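# Twist out the blender lid's filler cap, set on table

## Task

Unlock the small filler cap in the blender lid by rotating it counter-clockwise until it stops, lift it free and put it down on the table. The jar must be standing on its base at the end, and nothing may count as done if it only stays put because the robot holds it. Afterwards release everything and pull the hand away.

## Robot and tools

Robot: a single six-joint arm carrying a right-handed five-finger hand. There is only one arm, so every row is one flat list of 14 numbers.

Frames. Scene frame: origin on the table surface under the arm base, +z up, +y to the left when facing along +x. Reported positions are in metres, orientation as quaternion wxyz. Hand point frame: a point 0.05 m in front of the palm where the index pad meets the thumb tip when pinching. Its +z runs along straightened fingers (they extend 0.06 to 0.07 m past it), +y points out of the palm, +x goes across the palm from the thumb toward the little finger. A wrist bracket on the little-finger side juts 0.03 m past the point in +y and 0.11 m across the palm and can collide.

Row layout (all values in -1..1): dx, dy, dz, rx, ry, rz, little, ring, middle, index, thumb_bend, thumb_turn, force_limit, speed. The first six are an offset, not a pose: a displacement of the hand point expressed in the hand point's own axes, measured from the hand point's measured pose when the action began (for a call's first action, the last pose a result reported). 1.0 equals 0.6 m or 180 degrees; rx, ry, rz form a single rotation vector. Every row in an action is relative to that same start, not to the row before. The six finger values are absolute targets: +1 straight/open, -1 fully curled/closed; thumb_turn +1 puts the thumb beside the palm, -1 in front of it. A pinch is roughly index -0.22, thumb_bend -0.75, thumb_turn -0.57. force_limit maps linearly from about 0 N (-1) to 10 N (+1) at the fingertip, 15 N for both thumb motors, and only halts closing. speed maps from almost still (-1) to full (+1), where a finger's full travel takes 0.6 s; use -0.9 or lower for a soft grip. A whole-hand wrap fits objects 0.035 to 0.08 m wide with the thumb turned in first.

Tools.
execute_actions(actions): a list of up to 15 actions; each action is a list of up to 15 rows, one per control step of 1/30 s; a shorter action repeats its final row to fill 15 steps. An empty list just returns state and images. Results include step readings of end_effector_position; HELD marks steps where the command was held back.
move(target, speed, stop_force, blocking): target is one 14-number row, its offset taken from the pose in the latest result that shows one. The hand point follows a straight path there, not slowing for obstacles. speed is in m/s, 0.002 to 0.5, default 0.25; rotation is capped at twice that in rad/s. Paths last 0.5 to 10 s. stop_force (N, 9 to 40) ends the path when push against the motion rises that much; only trust it on non-rotating moves, use it at very low speed, omit it when backing away from a surface, and it is unavailable in the first 0.2 s and with blocking=false. blocking=false returns after 0.5 s; then only wait or stop are accepted until a result shows the move finished. The move: line reports the ending (done, contact, held, off_target, moving, fault) and limits (paced = pose clipped, held = some steps blocked, after which the arm may surge).
wait(seconds): 0 to 10, lets time pass holding the last command. stop(): brakes a running move. zoom_image(camera, region): camera is cam_high, cam_low or cam_wrist; region [x0, y0, x1, y1] in pixels, at most 504 by 504. show_instructions(): shows the reference pages. finished_scene(scene): ends the given scene irreversibly and reports success.

Motion behaviour. Each control step the commanded pose is clipped to within 100 mm and 16 degrees of the measured pose; joints are driven by damped inverse kinematics, position taking priority over orientation. Motion trails commands by about 0.17 s, and a big move may still be unfinished when the result arrives. "Hand target" in a result is where the controller is currently heading. A "pose unreachable" line means the clearance check altered or blocked the command.

Hand readings: hand_measured, hand_stopped_by (moving, target, force, stalled, fault) and hand_load_n, six values each in the row's motor order. Load near zero after grasping means the grip was lost. A motor only starts when its target changes by 0.01 or more; resending identical numbers keeps the grip. To squeeze harder raise force_limit and send a more-closed target; to loosen send one more open than measured.

Forces and faults. Wrist force and torque are in the hand point axes, carry offsets up to about 4 N and noise up to 2.4 N, and saturate near 50 N; "no reading" at the start is normal. The arm is stiff: commanding even slightly past a firm contact can trigger a fault. A joint torque over its limit (130 N m for the big joints, 24.3 N m for the three wrist joints, including held weight) or any external force of 150 N halts the arm for 10 s and skips the rest of the call. Prolonged loads heat motors: a warning appears at 70 °C and brakes engage at 85 °C.

Cameras: cam_high, cam_low and cam_wrist, each 504x504, with calibration given per camera. Avoid dropping or flinging the cap, slamming into the blender, tipping the jar, or pushing anything off the table; objects may occasionally be nudged by outside disturbances.

Each tool is called after "Call:" as name(argument=value, ...), one argument or row to a line, values as JSON.

## Session

Call:
execute_actions(
  actions=[],
)

Scene clock: 0.00 s.
end_effector_position=(+0.5486, -0.0814, +0.1625) hand_measured=(+1.000, +1.000, +1.000, +1.000, +1.000, +1.000) hand_load_n=(+0.0, +0.0, +0.0, +0.0, +0.0, +0.0) hand_stopped_by=(target, target, target, target, target, target) hand_force_limit=0.00 hand_speed=-0.80 end_effector_quat_wxyz=(+0.735, -0.660, -0.015, -0.155) end_effector_velocity=(+0.000, -0.000, +0.000) end_effector_angular_velocity=(-0.001, -0.000, -0.000)
Joint positions: [-0.811 -0.656  1.726  2.689  0.936 -1.061]
Joint velocities: [-0.001 -0.    -0.    -0.    -0.     0.   ]
Wrist force (N, on the end effector, along its own x y z axes, offset not removed): no reading
Wrist torque (N m, same axes, about the end effector's origin, offset not removed): no reading
Hand target: +0.549, -0.081, +0.163; +0.735, -0.660, -0.015, -0.155
camera_calibration (this result's frames):
cam_wrist: T_world_to_cam=[[0.167052, 0.0999888, -0.980865, 0.0761965], [-0.926979, -0.322964, -0.190797, 0.51845], [-0.335861, 0.941115, 0.0387358, 0.388772], [0, 0, 0, 1]] pos_world=[0.598437, -0.206057, 0.158598]

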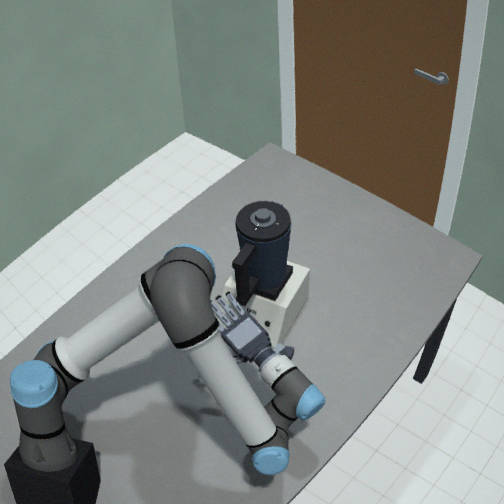

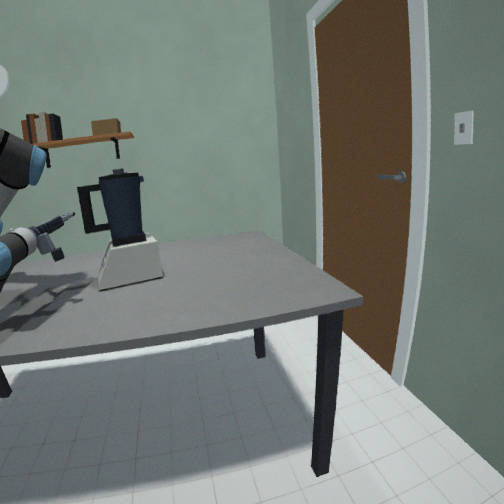

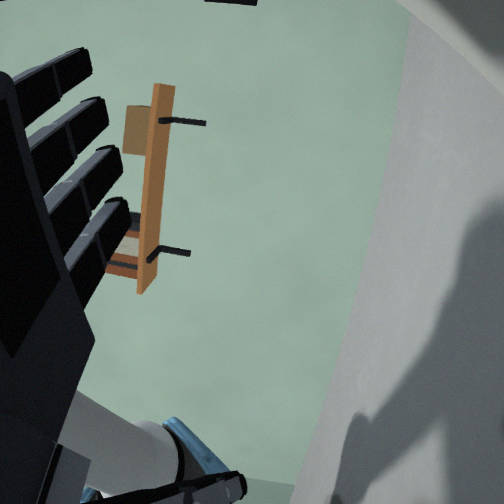

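Call:
move(
  target=[0.106,-0.451,0.06,0,0,0,-1,-1,-1,0.25,1,-1,1,1],
  speed=0.15,
)

Call:
move(
  target=[0,0,0,-0.1735,0.7383,0.1968,-1,-1,-1,0.25,-0.118,-1,1,1],
)

Scene clock: 9.80 s.
end_effector_position=(+0.5491, -0.0815, +0.4426) hand_measured=(-1.000, -1.000, -1.000, +0.250, +1.000, -1.000) hand_load_n=(+0.0, +0.0, +0.0, +0.0, +0.0, +0.0) hand_stopped_by=(target, target, target, target, target, target) hand_force_limit=1.00 hand_speed=1.00 end_effector_quat_wxyz=(+0.735, -0.660, -0.015, -0.154) end_effector_velocity=(-0.000, +0.000, +0.002) end_effector_angular_velocity=(-0.001, -0.000, +0.000)
Joint positions: [-1.066 -1.117  1.749  3.047  1.15  -0.9  ]
Joint velocities: [-0.002 -0.003 -0.001  0.003  0.001  0.001]
Wrist force (N, on the end effector, along its own x y z axes, offset not removed): [1.4 5.1 -0.2]
Wrist torque (N m, same axes, about the end effector's origin, offset not removed): [0.86 -0.22 0.36]
Hand target: +0.549, -0.082, +0.443; +0.735, -0.660, -0.015, -0.154
Off the commanded pose: 0.001 m, 0 deg.
move: done
camera_calibration (this result's frames):
cam_wrist: T_world_to_cam=[[0.166815, 0.0999953, -0.980905, 0.350947], [-0.927091, -0.322778, -0.190568, 0.572353], [-0.335671, 0.941177, 0.0388605, 0.378086], [0, 0, 0, 1]] pos_world=[0.598993, -0.206195, 0.438625]

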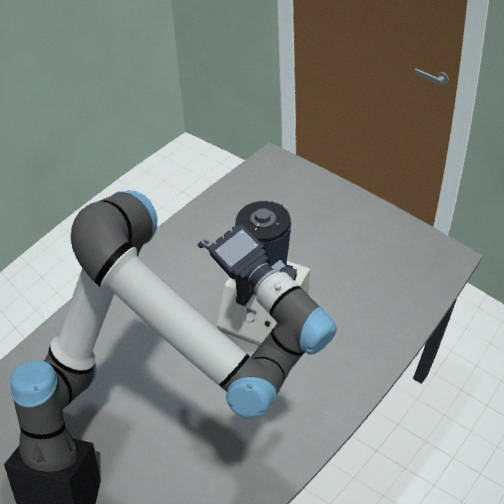

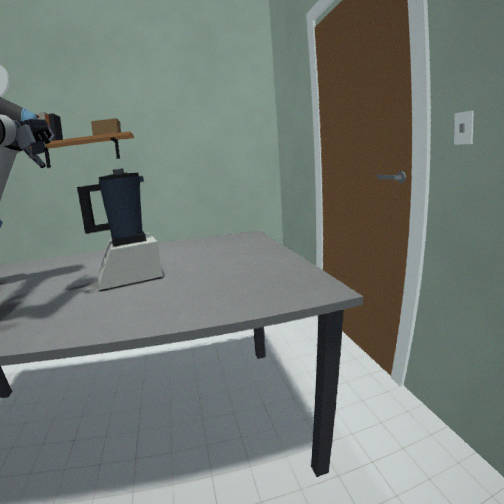

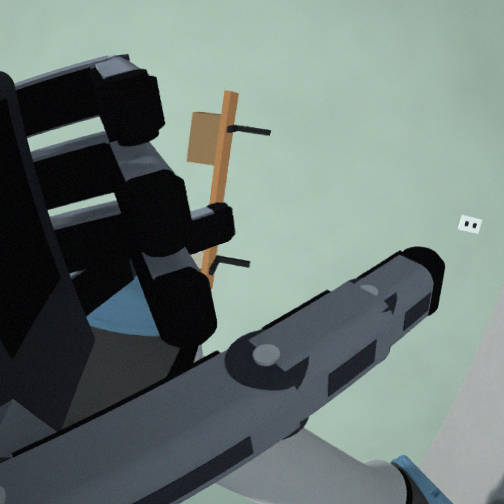

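Scene clock: 15.93 s.
end_effector_position=(+0.5485, -0.0816, +0.4423) hand_measured=(-1.000, -1.000, -1.000, +0.250, -0.086, -1.000) hand_load_n=(+0.0, +0.0, -2.0, +0.0, +14.5, +4.0) hand_stopped_by=(target, target, target, target, force, target) hand_force_limit=1.00 hand_speed=1.00 end_effector_quat_wxyz=(+0.394, -0.306, +0.709, -0.499) end_effector_velocity=(+0.000, +0.000, -0.000) end_effector_angular_velocity=(-0.027, -0.004, -0.010)
Joint positions: [-1.563 -2.268  2.084  6.283  0.405 -2.236]
Joint velocities: [ 0.008 -0.016  0.008  0.     0.03  -0.013]
Wrist force (N, on the end effector, along its own x y z axes, offset not removed): [1.4 3.4 1.7]
Wrist torque (N m, same axes, about the end effector's origin, offset not removed): [0.58 -0.29 0.32]
Hand target: +0.549, -0.082, +0.442; +0.393, -0.306, +0.708, -0.500
Off the commanded pose: 0.001 m, 32 deg; orientation clipped at the last step of the last action.
joint sent to its limit — the command would take joint 4 (wrist 1) past its upper limit, so that joint was sent only as far as its limit.
move: off_target; limits=paced
camera_calibration (this result's frames):
cam_wrist: T_world_to_cam=[[0.00428656, 0.382026, -0.924142, 0.437842], [-0.00295001, 0.924151, 0.382016, -0.0866684], [0.999986, 0.00108869, 0.00508841, -0.41647], [0, 0, 0, 1]] pos_world=[0.414331, -0.0867189, 0.439856]

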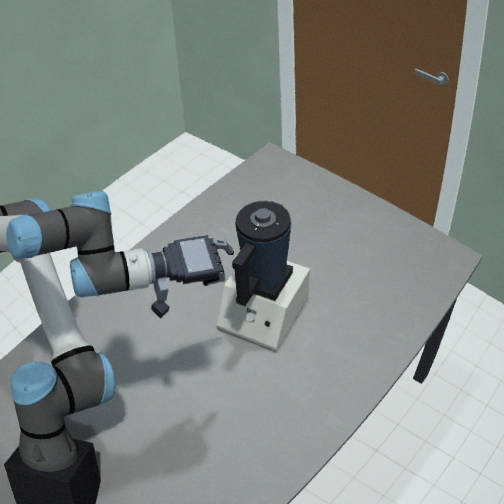

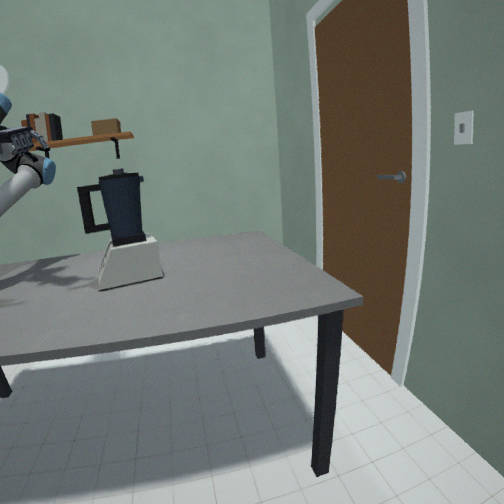

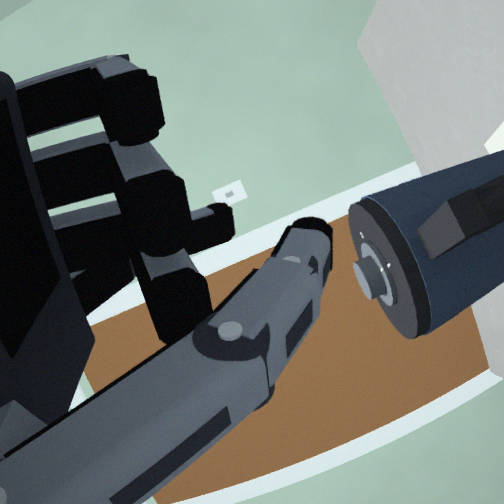

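Call:
move(
  target=[0,0,0,0.005,-0.3,-0.4,-1,-1,-1,0.25,-0.118,-1,1,1],
)

Call:
move(
  target=[0,0,0,0.005,-0.3,-0.4,-1,-1,-1,0.25,-0.118,-1,1,1],
)

Call:
move(
  target=[0,0,0,0.005,-0.3,-0.4,-1,-1,-1,0.25,-0.118,-1,1,1],
)

Call:
move(
  target=[0,0,0,0.005,-0.3,-0.4,-1,-1,-1,0.25,-0.118,-1,1,1],
)

Scene clock: 22.20 s.
end_effector_position=(+0.5487, -0.0823, +0.4425) hand_measured=(-1.000, -1.000, -1.000, +0.250, -0.086, -1.000) hand_load_n=(+0.0, +0.0, -2.0, +0.0, +14.5, +4.5) hand_stopped_by=(target, target, target, target, force, target) hand_force_limit=1.00 hand_speed=1.00 end_effector_quat_wxyz=(-0.298, +0.825, -0.158, +0.452) end_effector_velocity=(+0.000, +0.000, +0.000) end_effector_angular_velocity=(-0.003, +0.007, +0.006)
Joint positions: [-1.485 -1.782  2.257  2.94   0.412 -0.948]
Joint velocities: [ 0.002  0.006 -0.009 -0.017  0.003  0.015]
Wrist force (N, on the end effector, along its own x y z axes, offset not removed): [0.9 2.9 2.0]
Wrist torque (N m, same axes, about the end effector's origin, offset not removed): [0.33 -0.03 0.20]
Hand target: +0.549, -0.082, +0.443; -0.298, +0.826, -0.158, +0.452
Off the commanded pose: 0.001 m, 0 deg.
move: done
camera_calibration (this result's frames):
cam_wrist: T_world_to_cam=[[-0.0346024, -0.723592, -0.68936, 0.264768], [-0.891595, 0.333976, -0.305807, 0.657245], [0.45151, 0.604048, -0.656707, 0.226807], [0, 0, 0, 1]] pos_world=[0.492752, -0.164922, 0.532457]

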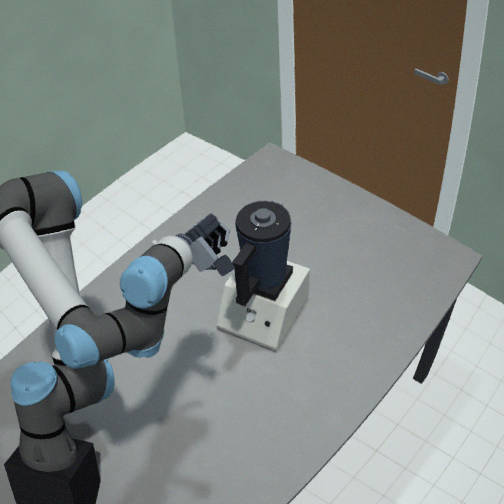

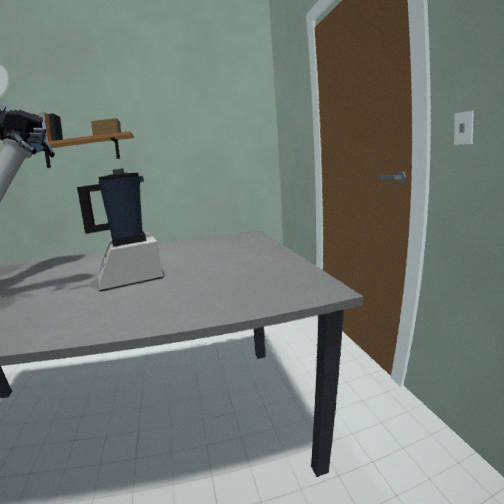

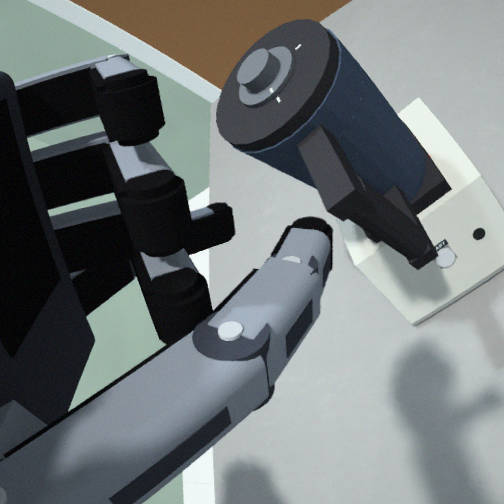

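Scene clock: 25.80 s.
end_effector_position=(+0.5490, -0.0819, +0.4428) hand_measured=(-1.000, -1.000, -1.000, +0.250, -0.086, -1.000) hand_load_n=(+0.0, +0.0, -2.0, +0.0, +14.5, +4.0) hand_stopped_by=(target, target, target, target, force, target) hand_force_limit=1.00 hand_speed=1.00 end_effector_quat_wxyz=(-0.029, +0.863, +0.485, +0.141) end_effector_velocity=(-0.000, +0.000, -0.000) end_effector_angular_velocity=(-0.008, +0.003, +0.008)
Joint positions: [-1.279 -1.608  1.604  1.994  0.832 -0.983]
Joint velocities: [ 0.002 -0.001 -0.002 -0.006  0.004 -0.002]
Wrist force (N, on the end effector, along its own x y z axes, offset not removed): [-1.7 3.3 -1.1]
Wrist torque (N m, same axes, about the end effector's origin, offset not removed): [0.59 0.27 0.09]
Hand target: +0.549, -0.082, +0.443; -0.028, +0.862, +0.485, +0.141
Off the commanded pose: 0.001 m, 0 deg.
move: done
camera_calibration (this result's frames):
cam_wrist: T_world_to_cam=[[0.801392, -0.595003, 0.0611742, -0.515477], [-0.589665, -0.768741, 0.247652, 0.156368], [-0.100327, -0.234539, -0.966916, 0.598249], [0, 0, 0, 1]] pos_world=[0.565324, -0.0461911, 0.571266]

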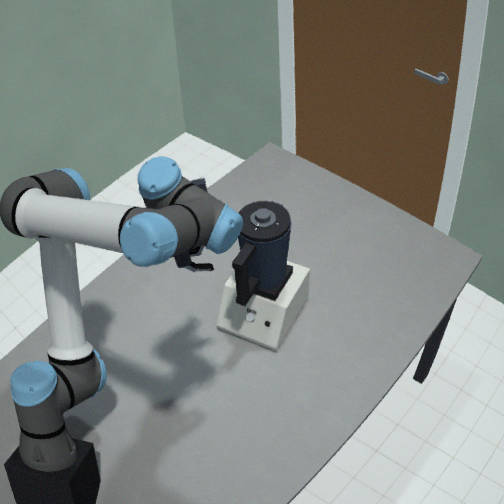

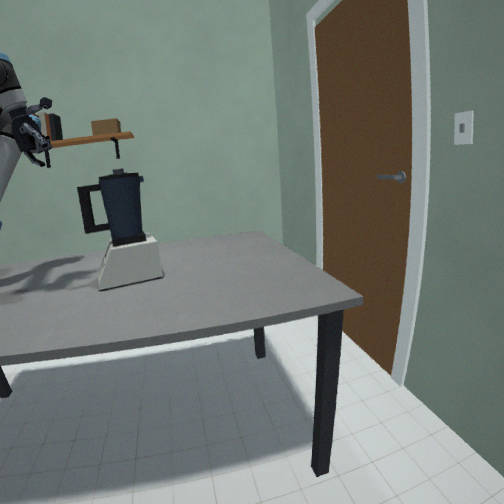

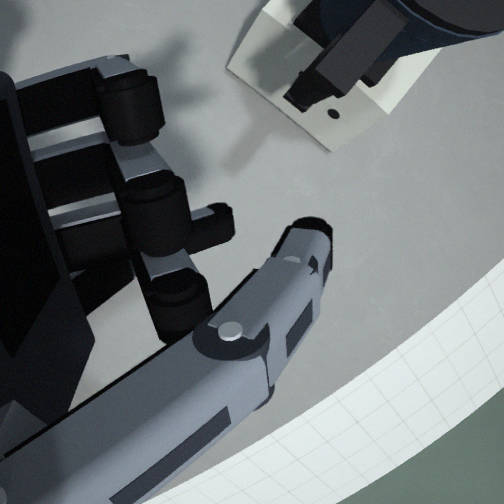

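Scene clock: 29.43 s.
end_effector_position=(+0.5489, -0.0816, +0.4426) hand_measured=(-1.000, -1.000, -1.000, +0.250, -0.086, -1.000) hand_load_n=(+0.0, +0.0, -2.0, +0.0, +14.5, +4.0) hand_stopped_by=(target, target, target, target, force, target) hand_force_limit=1.00 hand_speed=1.00 end_effector_quat_wxyz=(+0.258, +0.395, +0.845, -0.253) end_effector_velocity=(-0.000, -0.000, -0.000) end_effector_angular_velocity=(-0.005, +0.001, +0.007)
Joint positions: [-1.15  -1.915  1.665  1.14   1.16  -1.57 ]
Joint velocities: [-0.003 -0.003  0.004 -0.005 -0.003 -0.007]
Wrist force (N, on the end effector, along its own x y z axes, offset not removed): [1.1 5.2 -2.4]
Wrist torque (N m, same axes, about the end effector's origin, offset not removed): [1.03 -0.15 0.38]
Hand target: +0.549, -0.082, +0.443; +0.258, +0.395, +0.845, -0.253
Off the commanded pose: 0.000 m, 0 deg.
move: done
camera_calibration (this result's frames):
cam_wrist: T_world_to_cam=[[0.842271, 0.510841, -0.172106, -0.34414], [0.300344, -0.1796, 0.93677, -0.588897], [0.44763, -0.840705, -0.3047, -0.0451657], [0, 0, 0, 1]] pos_world=[0.486949, 0.0320641, 0.478671]

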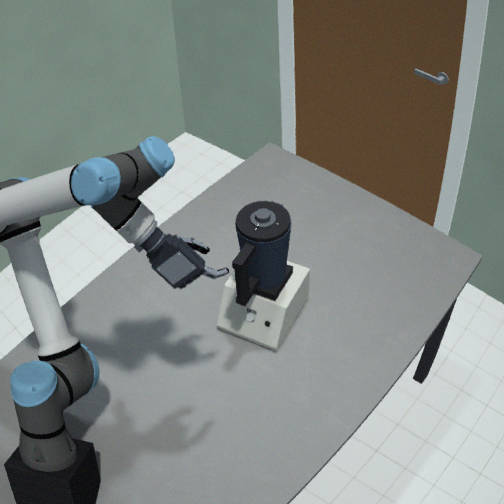

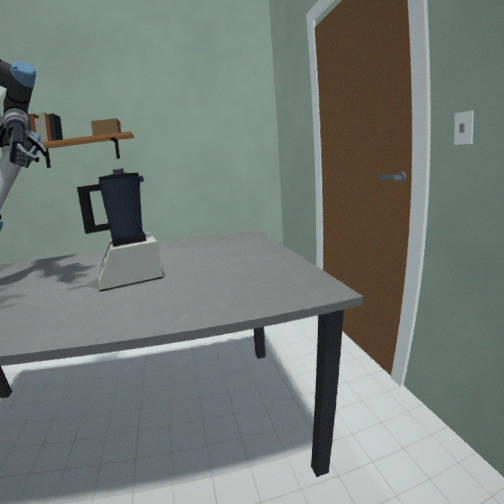

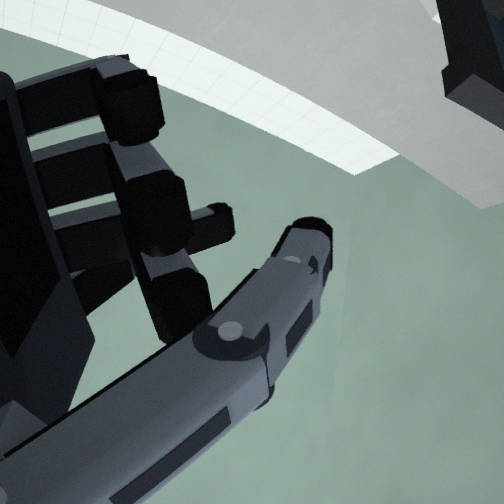

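Scene clock: 33.07 s.
end_effector_position=(+0.5485, -0.0816, +0.4422) hand_measured=(-1.000, -1.000, -1.000, +0.250, -0.086, -1.000) hand_load_n=(+0.0, +0.0, -2.0, +0.0, +14.5, +4.0) hand_stopped_by=(target, target, target, target, force, target) hand_force_limit=1.00 hand_speed=1.00 end_effector_quat_wxyz=(+0.393, -0.304, +0.710, -0.499) end_effector_velocity=(-0.000, -0.000, +0.000) end_effector_angular_velocity=(-0.005, -0.005, +0.009)
Joint positions: [-1.563 -2.267  2.083  0.004  0.407 -2.238]
Joint velocities: [-0.002 -0.005  0.009 -0.031 -0.005  0.021]
Wrist force (N, on the end effector, along its own x y z axes, offset not removed): [-0.4 4.3 1.1]
Wrist torque (N m, same axes, about the end effector's origin, offset not removed): [0.55 0.02 0.40]
Hand target: +0.549, -0.082, +0.442; +0.394, -0.305, +0.709, -0.499
Off the commanded pose: 0.001 m, 0 deg.
move: done
camera_calibration (this result's frames):
cam_wrist: T_world_to_cam=[[0.00566491, 0.383715, -0.923434, 0.436868], [-0.0006247, 0.92345, 0.383717, -0.0887285], [0.999984, -0.00159685, 0.00547097, -0.41685], [0, 0, 0, 1]] pos_world=[0.414313, -0.0863621, 0.439747]

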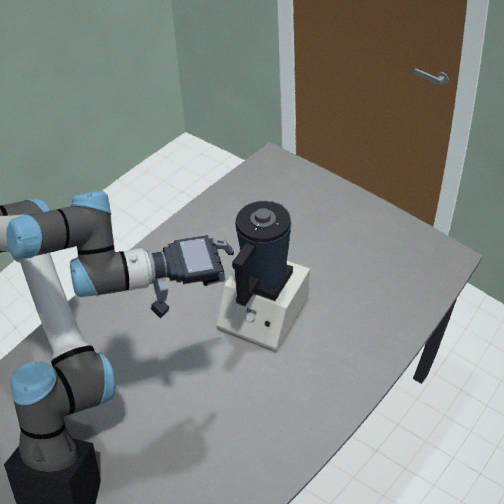

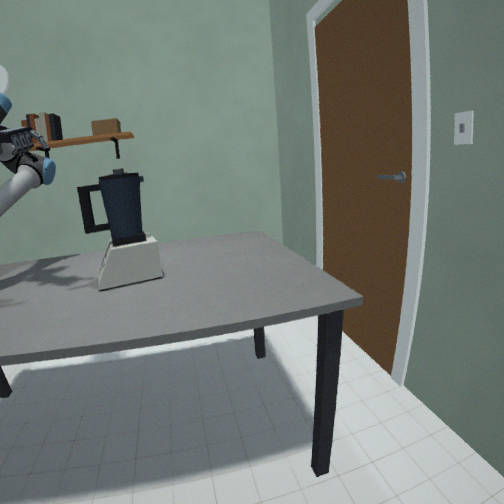

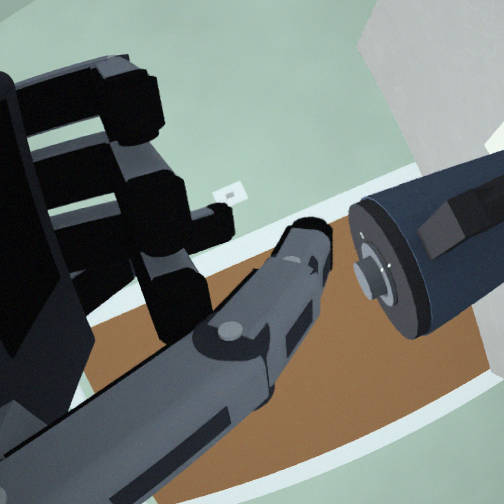

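Call:
move(
  target=[-0.2661,0.0702,0.285,-0.0848,0.1537,-0.0133,-1,-1,-1,0.25,-0.118,-1,1,1],
  speed=0.15,
)

Call:
zoom_image(
  camera="cam_low",
  region=[60,110,180,200],
)

Scene clock: 41.83 s.
end_effector_position=(+0.7750, -0.0172, +0.4111) hand_measured=(-1.000, -1.000, -1.000, +0.250, -0.086, -1.000) hand_load_n=(+0.0, +0.0, -2.0, +0.0, +14.5, +4.0) hand_stopped_by=(target, target, target, target, force, target) hand_force_limit=1.00 hand_speed=1.00 end_effector_quat_wxyz=(+0.160, -0.240, +0.836, -0.467) end_effector_velocity=(+0.002, -0.000, +0.000) end_effector_angular_velocity=(+0.001, +0.007, -0.009)
Joint positions: [-0.422 -1.423  0.93   0.942  1.723 -2.409]
Joint velocities: [ 0.004  0.016 -0.028  0.023  0.009  0.003]
Wrist force (N, on the end effector, along its own x y z axes, offset not removed): [-0.9 5.4 1.9]
Wrist torque (N m, same axes, about the end effector's origin, offset not removed): [0.66 0.10 0.44]
Hand target: +0.775, -0.017, +0.411; +0.160, -0.240, +0.836, -0.467
Off the commanded pose: 0.001 m, 0 deg.
move: done
camera_calibration (this result's frames):
cam_wrist: T_world_to_cam=[[-0.179276, 0.491641, -0.852144, 0.497963], [0.483843, 0.798244, 0.358752, -0.503525], [0.856596, -0.347988, -0.380982, -0.379], [0, 0, 0, 1]] pos_world=[0.657549, 0.0252295, 0.460584]

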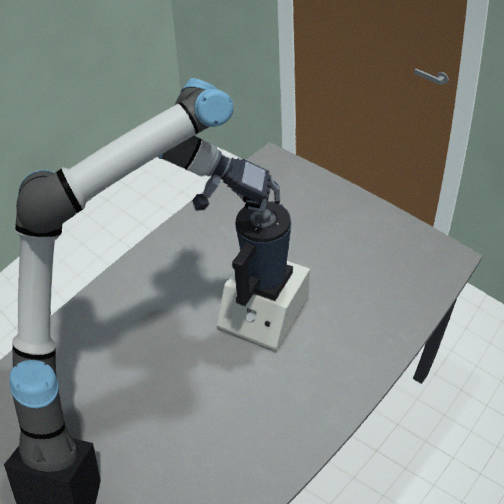

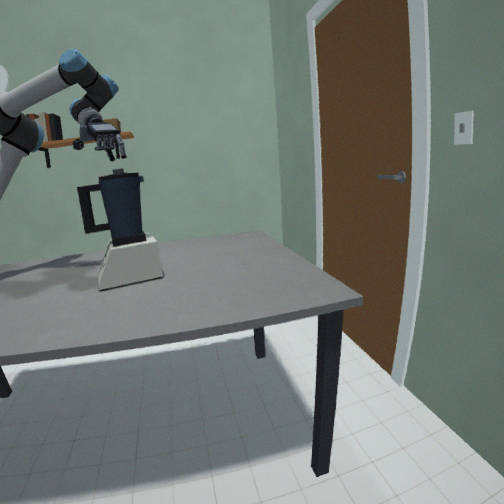

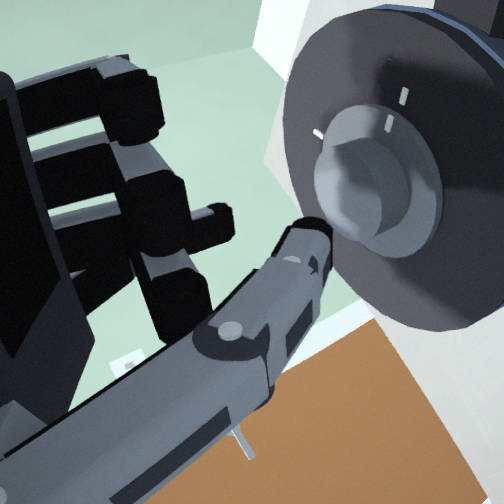

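Region (60, 110, 180, 200) of cam_low's 504x504 image, scaled by 4.200, with more detail than that image has; it fills the top 378 rows of this view, and the rest is white.

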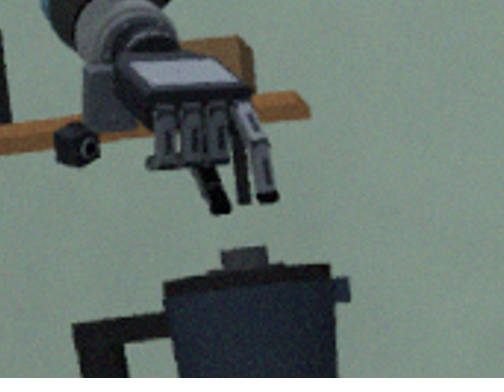

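Call:
move(
  target=[0.0029,0.0641,0.0389,0,0,0,-1,-1,-1,0.25,-0.118,-1,1,1],
  speed=0.02,
  stop_force=10,
)

Scene clock: 46.10 s.
end_effector_position=(+0.7753, -0.0172, +0.3670) hand_measured=(-1.000, -1.000, -1.000, +0.250, -0.086, -1.000) hand_load_n=(+0.0, +0.0, -3.0, +0.0, +11.0, +4.0) hand_stopped_by=(target, target, target, target, force, target) hand_force_limit=1.00 hand_speed=1.00 end_effector_quat_wxyz=(+0.160, -0.240, +0.836, -0.467) end_effector_velocity=(-0.000, -0.000, +0.002) end_effector_angular_velocity=(-0.000, +0.003, +0.001)
Joint positions: [-0.369 -1.42   1.033  0.841  1.771 -2.385]
Joint velocities: [-0.004 -0.    -0.005  0.006 -0.004 -0.004]
Wrist force (N, on the end effector, along its own x y z axes, offset not removed): [0.4 -12.8 -12.0]
Wrist torque (N m, same axes, about the end effector's origin, offset not removed): [-0.38 -0.20 0.12]
Hand target: +0.775, -0.017, +0.367; +0.160, -0.240, +0.836, -0.467
Off the commanded pose: 0.001 m, 0 deg.
move: contact
camera_calibration (this result's frames):
cam_wrist: T_world_to_cam=[[-0.179269, 0.491839, -0.852031, 0.460439], [0.484007, 0.798092, 0.358867, -0.487971], [0.856504, -0.348056, -0.381127, -0.395974], [0, 0, 0, 1]] pos_world=[0.657878, 0.0251628, 0.416509]

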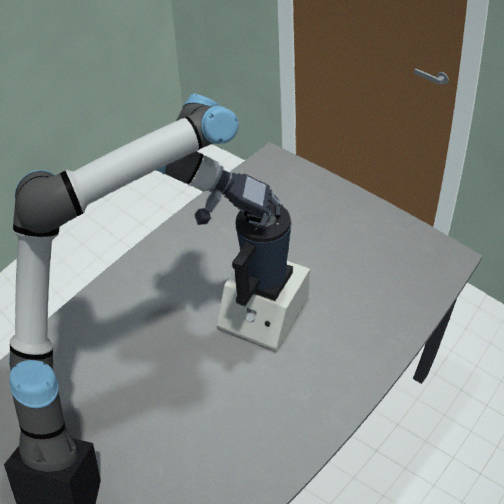

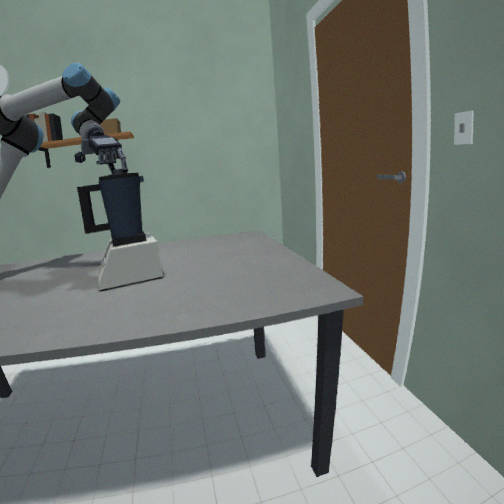

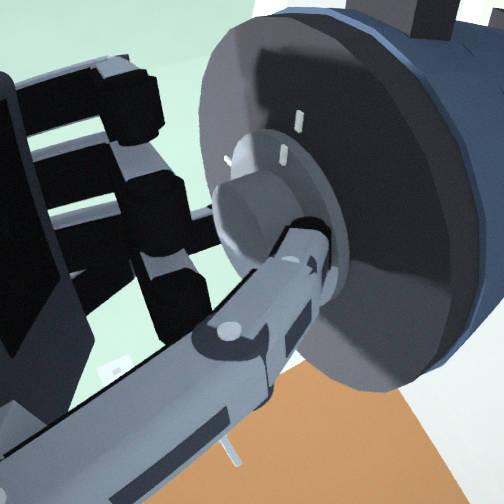

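Call:
move(
  target=[-0.0003,-0.0057,-0.0035,0,0,0,-1,-1,-1,0.25,-0.118,-1,1,1],
  speed=0.02,
)

Call:
execute_actions(
  actions=[
    [[0,0,0,0,0,0,-1,-1,-1,-0.6,-0.118,-1,1,-0.7]],
    [[0,0,0,0,0,0,-1,-1,-1,-0.6,-0.118,-1,1,-0.7]],
    [[0,0,0,0,0,0,-1,-1,-1,-0.6,-0.118,-1,1,-0.7]],
  ],
)

Call:
move(
  target=[0,0,0,-0.0064,-0.1425,-0.0863,-1,-1,-1,-0.6,-0.118,-1,1,-0.7],
  speed=0.1,
)

Scene clock: 50.60 s.
end_effector_position=(+0.7753, -0.0172, +0.3709) hand_measured=(-1.000, -1.000, -1.000, +0.250, -0.086, -1.000) hand_load_n=(+0.0, +0.0, -2.0, +0.0, +14.5, +4.0) hand_stopped_by=(target, target, target, target, force, target) hand_force_limit=1.00 hand_speed=1.00 end_effector_quat_wxyz=(+0.160, -0.240, +0.836, -0.467) end_effector_velocity=(+0.000, +0.000, +0.001) end_effector_angular_velocity=(+0.001, +0.000, -0.000)
Joint positions: [-0.374 -1.42   1.025  0.85   1.767 -2.387]
Joint velocities: [-0.001  0.    -0.003  0.003 -0.001  0.   ]
Wrist force (N, on the end effector, along its own x y z axes, offset not removed): [-0.4 6.0 -1.3]
Wrist torque (N m, same axes, about the end effector's origin, offset not removed): [1.10 0.10 0.27]
Hand target: +0.775, -0.017, +0.371; +0.160, -0.240, +0.836, -0.467
Off the commanded pose: 0.000 m, 0 deg.
move: done
camera_calibration (this result's frames):
cam_wrist: T_world_to_cam=[[-0.179266, 0.491826, -0.852039, 0.463751], [0.484, 0.7981, 0.358859, -0.489386], [0.856509, -0.348056, -0.381116, -0.394457], [0, 0, 0, 1]] pos_world=[0.657854, 0.0252012, 0.420421]

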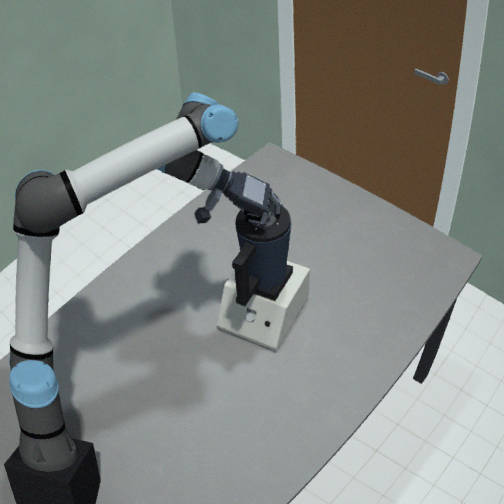

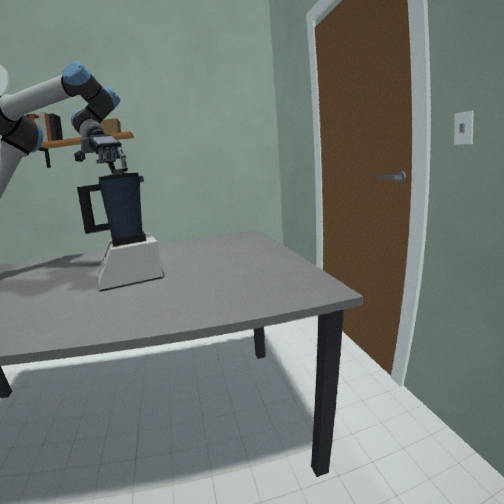

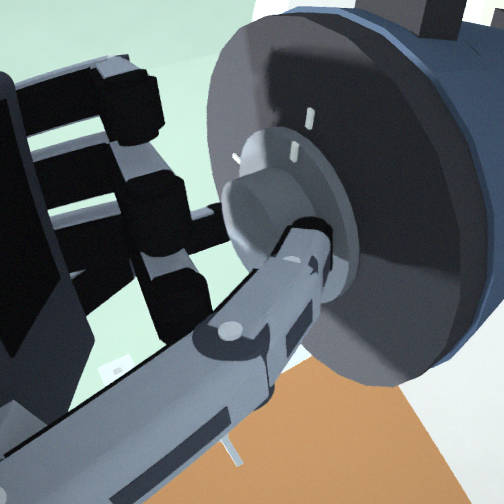

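Scene clock: 52.10 s.
end_effector_position=(+0.7753, -0.0172, +0.3709) hand_measured=(-1.000, -1.000, -1.000, +0.062, -0.084, -1.000) hand_load_n=(+0.0, +0.0, -2.0, +10.0, +17.0, +3.5) hand_stopped_by=(target, target, target, force, force, target) hand_force_limit=1.00 hand_speed=-0.70 end_effector_quat_wxyz=(+0.160, -0.240, +0.836, -0.467) end_effector_velocity=(+0.000, -0.000, +0.001) end_effector_angular_velocity=(-0.000, -0.001, -0.000)
Joint positions: [-0.374 -1.42   1.024  0.85   1.767 -2.387]
Joint velocities: [-0.001 -0.    -0.001 -0.    -0.     0.   ]
Wrist force (N, on the end effector, along its own x y z axes, offset not removed): [0.3 -1.5 1.6]
Wrist torque (N m, same axes, about the end effector's origin, offset not removed): [0.60 -0.22 0.46]
Hand target: +0.775, -0.017, +0.371; +0.160, -0.240, +0.836, -0.467
Off the commanded pose: 0.000 m, 0 deg.
Step readings (end_effector_position; steps 1 to 15: 1st action; 16 to 30: 2nd action; 31 to 45: 3rd action):
0: (+0.7753, -0.0172, +0.3709)
1: (+0.7753, -0.0172, +0.3709)
2: (+0.7753, -0.0172, +0.3709)
4: (+0.7753, -0.0172, +0.3709)
8: (+0.7753, -0.0172, +0.3709)
15: (+0.7753, -0.0172, +0.3709)
16: (+0.7753, -0.0172, +0.3709)
17: (+0.7753, -0.0172, +0.3709)
19: (+0.7753, -0.0172, +0.3709)
23: (+0.7753, -0.0172, +0.3709)
30: (+0.7753, -0.0172, +0.3709)
31: (+0.7753, -0.0172, +0.3709)
32: (+0.7753, -0.0172, +0.3709)
34: (+0.7753, -0.0172, +0.3709)
38: (+0.7753, -0.0172, +0.3709)
45: end_effector_position above
camera_calibration (this result's frames):
cam_wrist: T_world_to_cam=[[-0.179231, 0.491802, -0.85206, 0.463776], [0.483954, 0.798123, 0.35887, -0.489382], [0.856542, -0.348037, -0.381058, -0.394495], [0, 0, 0, 1]] pos_world=[0.657863, 0.0252026, 0.420464]

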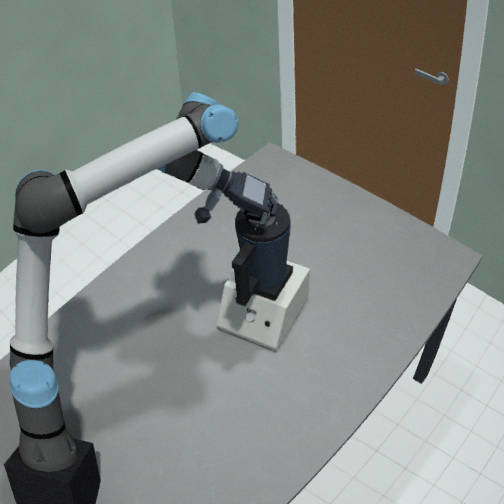

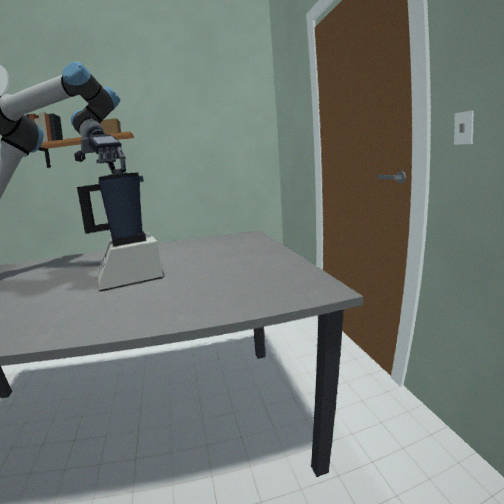

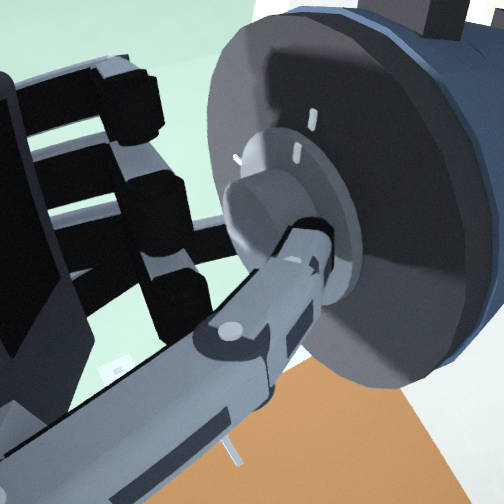

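Scene clock: 55.07 s.
end_effector_position=(+0.7752, -0.0172, +0.3710) hand_measured=(-1.000, -1.000, -1.000, +0.062, -0.084, -1.000) hand_load_n=(+0.0, +0.0, -2.0, +6.0, +18.0, +4.5) hand_stopped_by=(target, target, target, force, force, target) hand_force_limit=1.00 hand_speed=-0.70 end_effector_quat_wxyz=(+0.275, -0.449, +0.744, -0.411) end_effector_velocity=(-0.000, +0.000, +0.000) end_effector_angular_velocity=(+0.001, -0.001, +0.009)
Joint positions: [-0.603 -1.557  1.275  0.51   1.166 -2.717]
Joint velocities: [-0.004 -0.001  0.002 -0.005 -0.012 -0.004]
Wrist force (N, on the end effector, along its own x y z axes, offset not removed): [-0.3 2.1 -7.0]
Wrist torque (N m, same axes, about the end effector's origin, offset not removed): [0.78 0.04 0.54]
Hand target: +0.775, -0.017, +0.371; +0.275, -0.449, +0.744, -0.411
Off the commanded pose: 0.000 m, 0 deg.
move: done
camera_calibration (this result's frames):
cam_wrist: T_world_to_cam=[[-0.40047, 0.332219, -0.853964, 0.633228], [0.0202496, 0.934941, 0.354226, -0.125838], [0.916086, 0.124564, -0.381143, -0.432405], [0, 0, 0, 1]] pos_world=[0.652258, -0.0388574, 0.420521]

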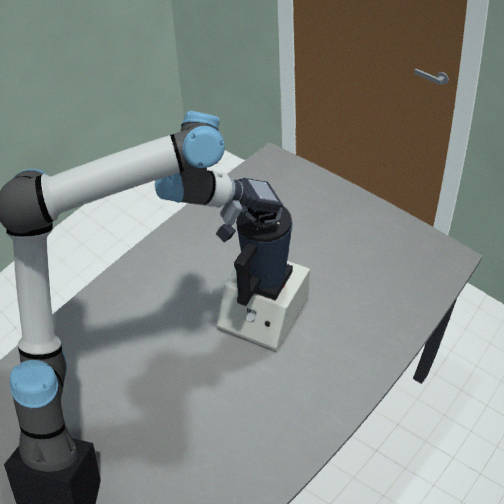

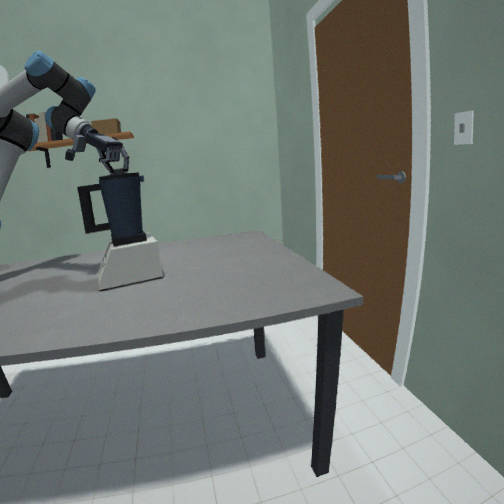

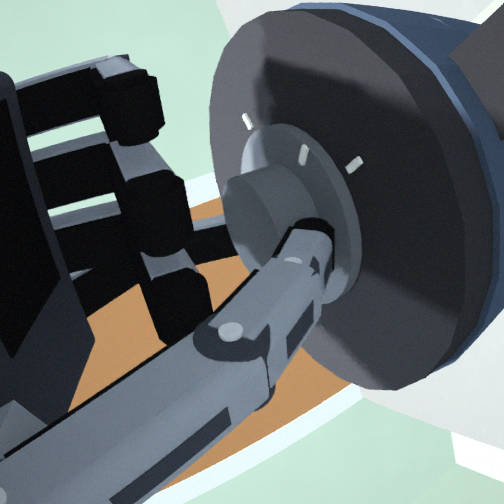

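Working well. Regrip, another 30°.

Call:
execute_actions(
  actions=[
    [[0,0,0,0,0,0,-1,-1,-1,-0.7,-0.118,-1,1,-0.7]],
    [[0,0,0,0,0,0,-1,-1,-1,-0.7,-0.118,-1,1,-0.7]],
  ],
)

Call:
move(
  target=[0,0,0,-0.0064,-0.1425,-0.0863,-1,-1,-1,-0.7,-0.118,-1,1,-0.7],
  speed=0.1,
)

Scene clock: 58.17 s.
end_effector_position=(+0.7752, -0.0172, +0.3709) hand_measured=(-1.000, -1.000, -1.000, +0.052, -0.084, -1.000) hand_load_n=(+0.0, +0.0, -2.0, +10.0, +18.5, +4.5) hand_stopped_by=(target, target, target, force, force, target) hand_force_limit=1.00 hand_speed=-0.70 end_effector_quat_wxyz=(+0.275, -0.449, +0.744, -0.411) end_effector_velocity=(+0.000, +0.000, +0.000) end_effector_angular_velocity=(-0.000, -0.000, -0.000)
Joint positions: [-0.603 -1.557  1.275  0.51   1.166 -2.717]
Joint velocities: [ 0.    -0.    -0.     0.     0.001  0.   ]
Wrist force (N, on the end effector, along its own x y z axes, offset not removed): [-0.9 -1.0 -5.8]
Wrist torque (N m, same axes, about the end effector's origin, offset not removed): [0.34 -0.25 0.52]
Hand target: +0.775, -0.017, +0.371; +0.275, -0.449, +0.744, -0.411
Off the commanded pose: 0.000 m, 0 deg.
Step readings (end_effector_position; steps 1 to 15: 1st action; 16 to 30: 2nd action):
0: (+0.7752, -0.0172, +0.3710)
1: (+0.7752, -0.0172, +0.3710)
2: (+0.7752, -0.0172, +0.3710)
4: (+0.7752, -0.0173, +0.3710)
8: (+0.7752, -0.0172, +0.3709)
15: (+0.7752, -0.0172, +0.3709)
16: (+0.7752, -0.0172, +0.3709)
17: (+0.7752, -0.0172, +0.3709)
19: (+0.7752, -0.0172, +0.3709)
23: (+0.7752, -0.0172, +0.3709)
30: end_effector_position above
camera_calibration (this result's frames):
cam_wrist: T_world_to_cam=[[-0.400533, 0.332321, -0.853895, 0.633176], [0.0203718, 0.934912, 0.354295, -0.125915], [0.916056, 0.124512, -0.381233, -0.432319], [0, 0, 0, 1]] pos_world=[0.652201, -0.038869, 0.420462]

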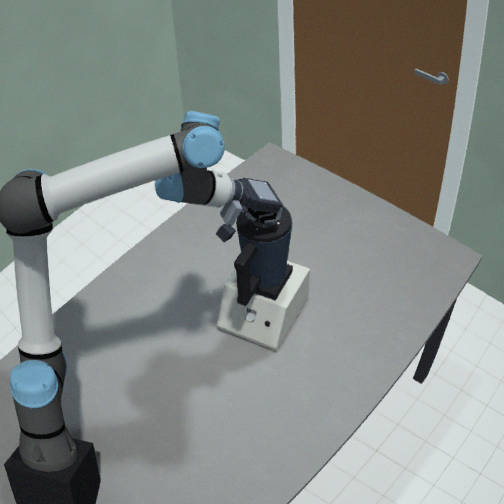

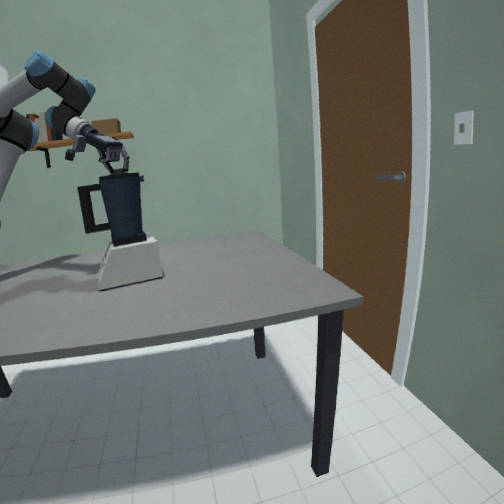

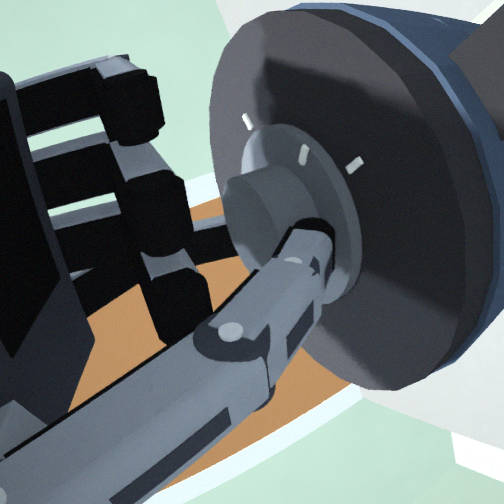

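Scene clock: 61.13 s.
end_effector_position=(+0.7750, -0.0172, +0.3709) hand_measured=(-1.000, -1.000, -1.000, +0.050, -0.084, -1.000) hand_load_n=(+0.0, +0.0, -2.5, +0.0, +14.5, +5.5) hand_stopped_by=(target, target, target, force, force, target) hand_force_limit=1.00 hand_speed=-0.70 end_effector_quat_wxyz=(-0.370, +0.627, -0.602, +0.328) end_effector_velocity=(-0.000, -0.000, +0.000) end_effector_angular_velocity=(+0.000, +0.000, +0.009)
Joint positions: [-0.766 -1.494  1.276  0.309  0.575 -2.923]
Joint velocities: [-0.002  0.003 -0.002 -0.002 -0.01  -0.003]
Wrist force (N, on the end effector, along its own x y z axes, offset not removed): [-6.8 -4.0 -18.2]
Wrist torque (N m, same axes, about the end effector's origin, offset not removed): [0.17 0.77 0.15]
Hand target: +0.775, -0.017, +0.371; -0.370, +0.627, -0.602, +0.328
Off the commanded pose: 0.000 m, 0 deg.
move: done
camera_calibration (this result's frames):
cam_wrist: T_world_to_cam=[[-0.512666, 0.0838752, -0.854482, 0.715974], [-0.449478, 0.821727, 0.350335, 0.237771], [0.731535, 0.563675, -0.383571, -0.280776], [0, 0, 0, 1]] pos_world=[0.679326, -0.097169, 0.42079]

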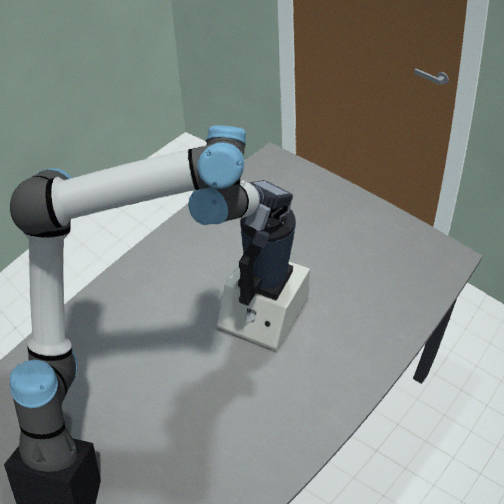

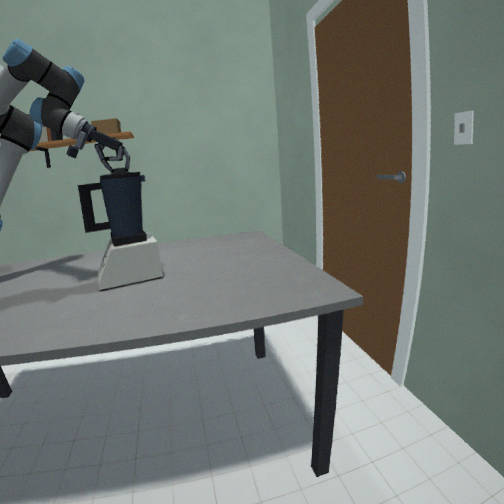

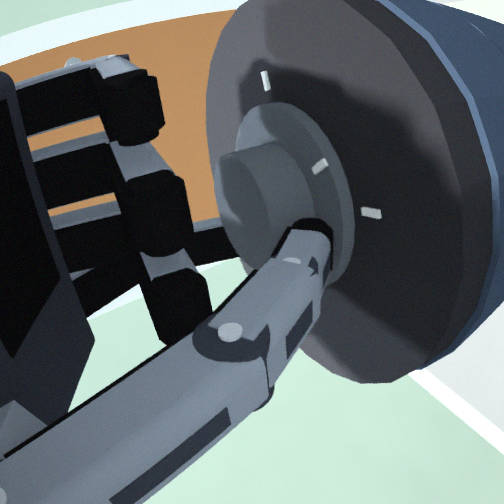

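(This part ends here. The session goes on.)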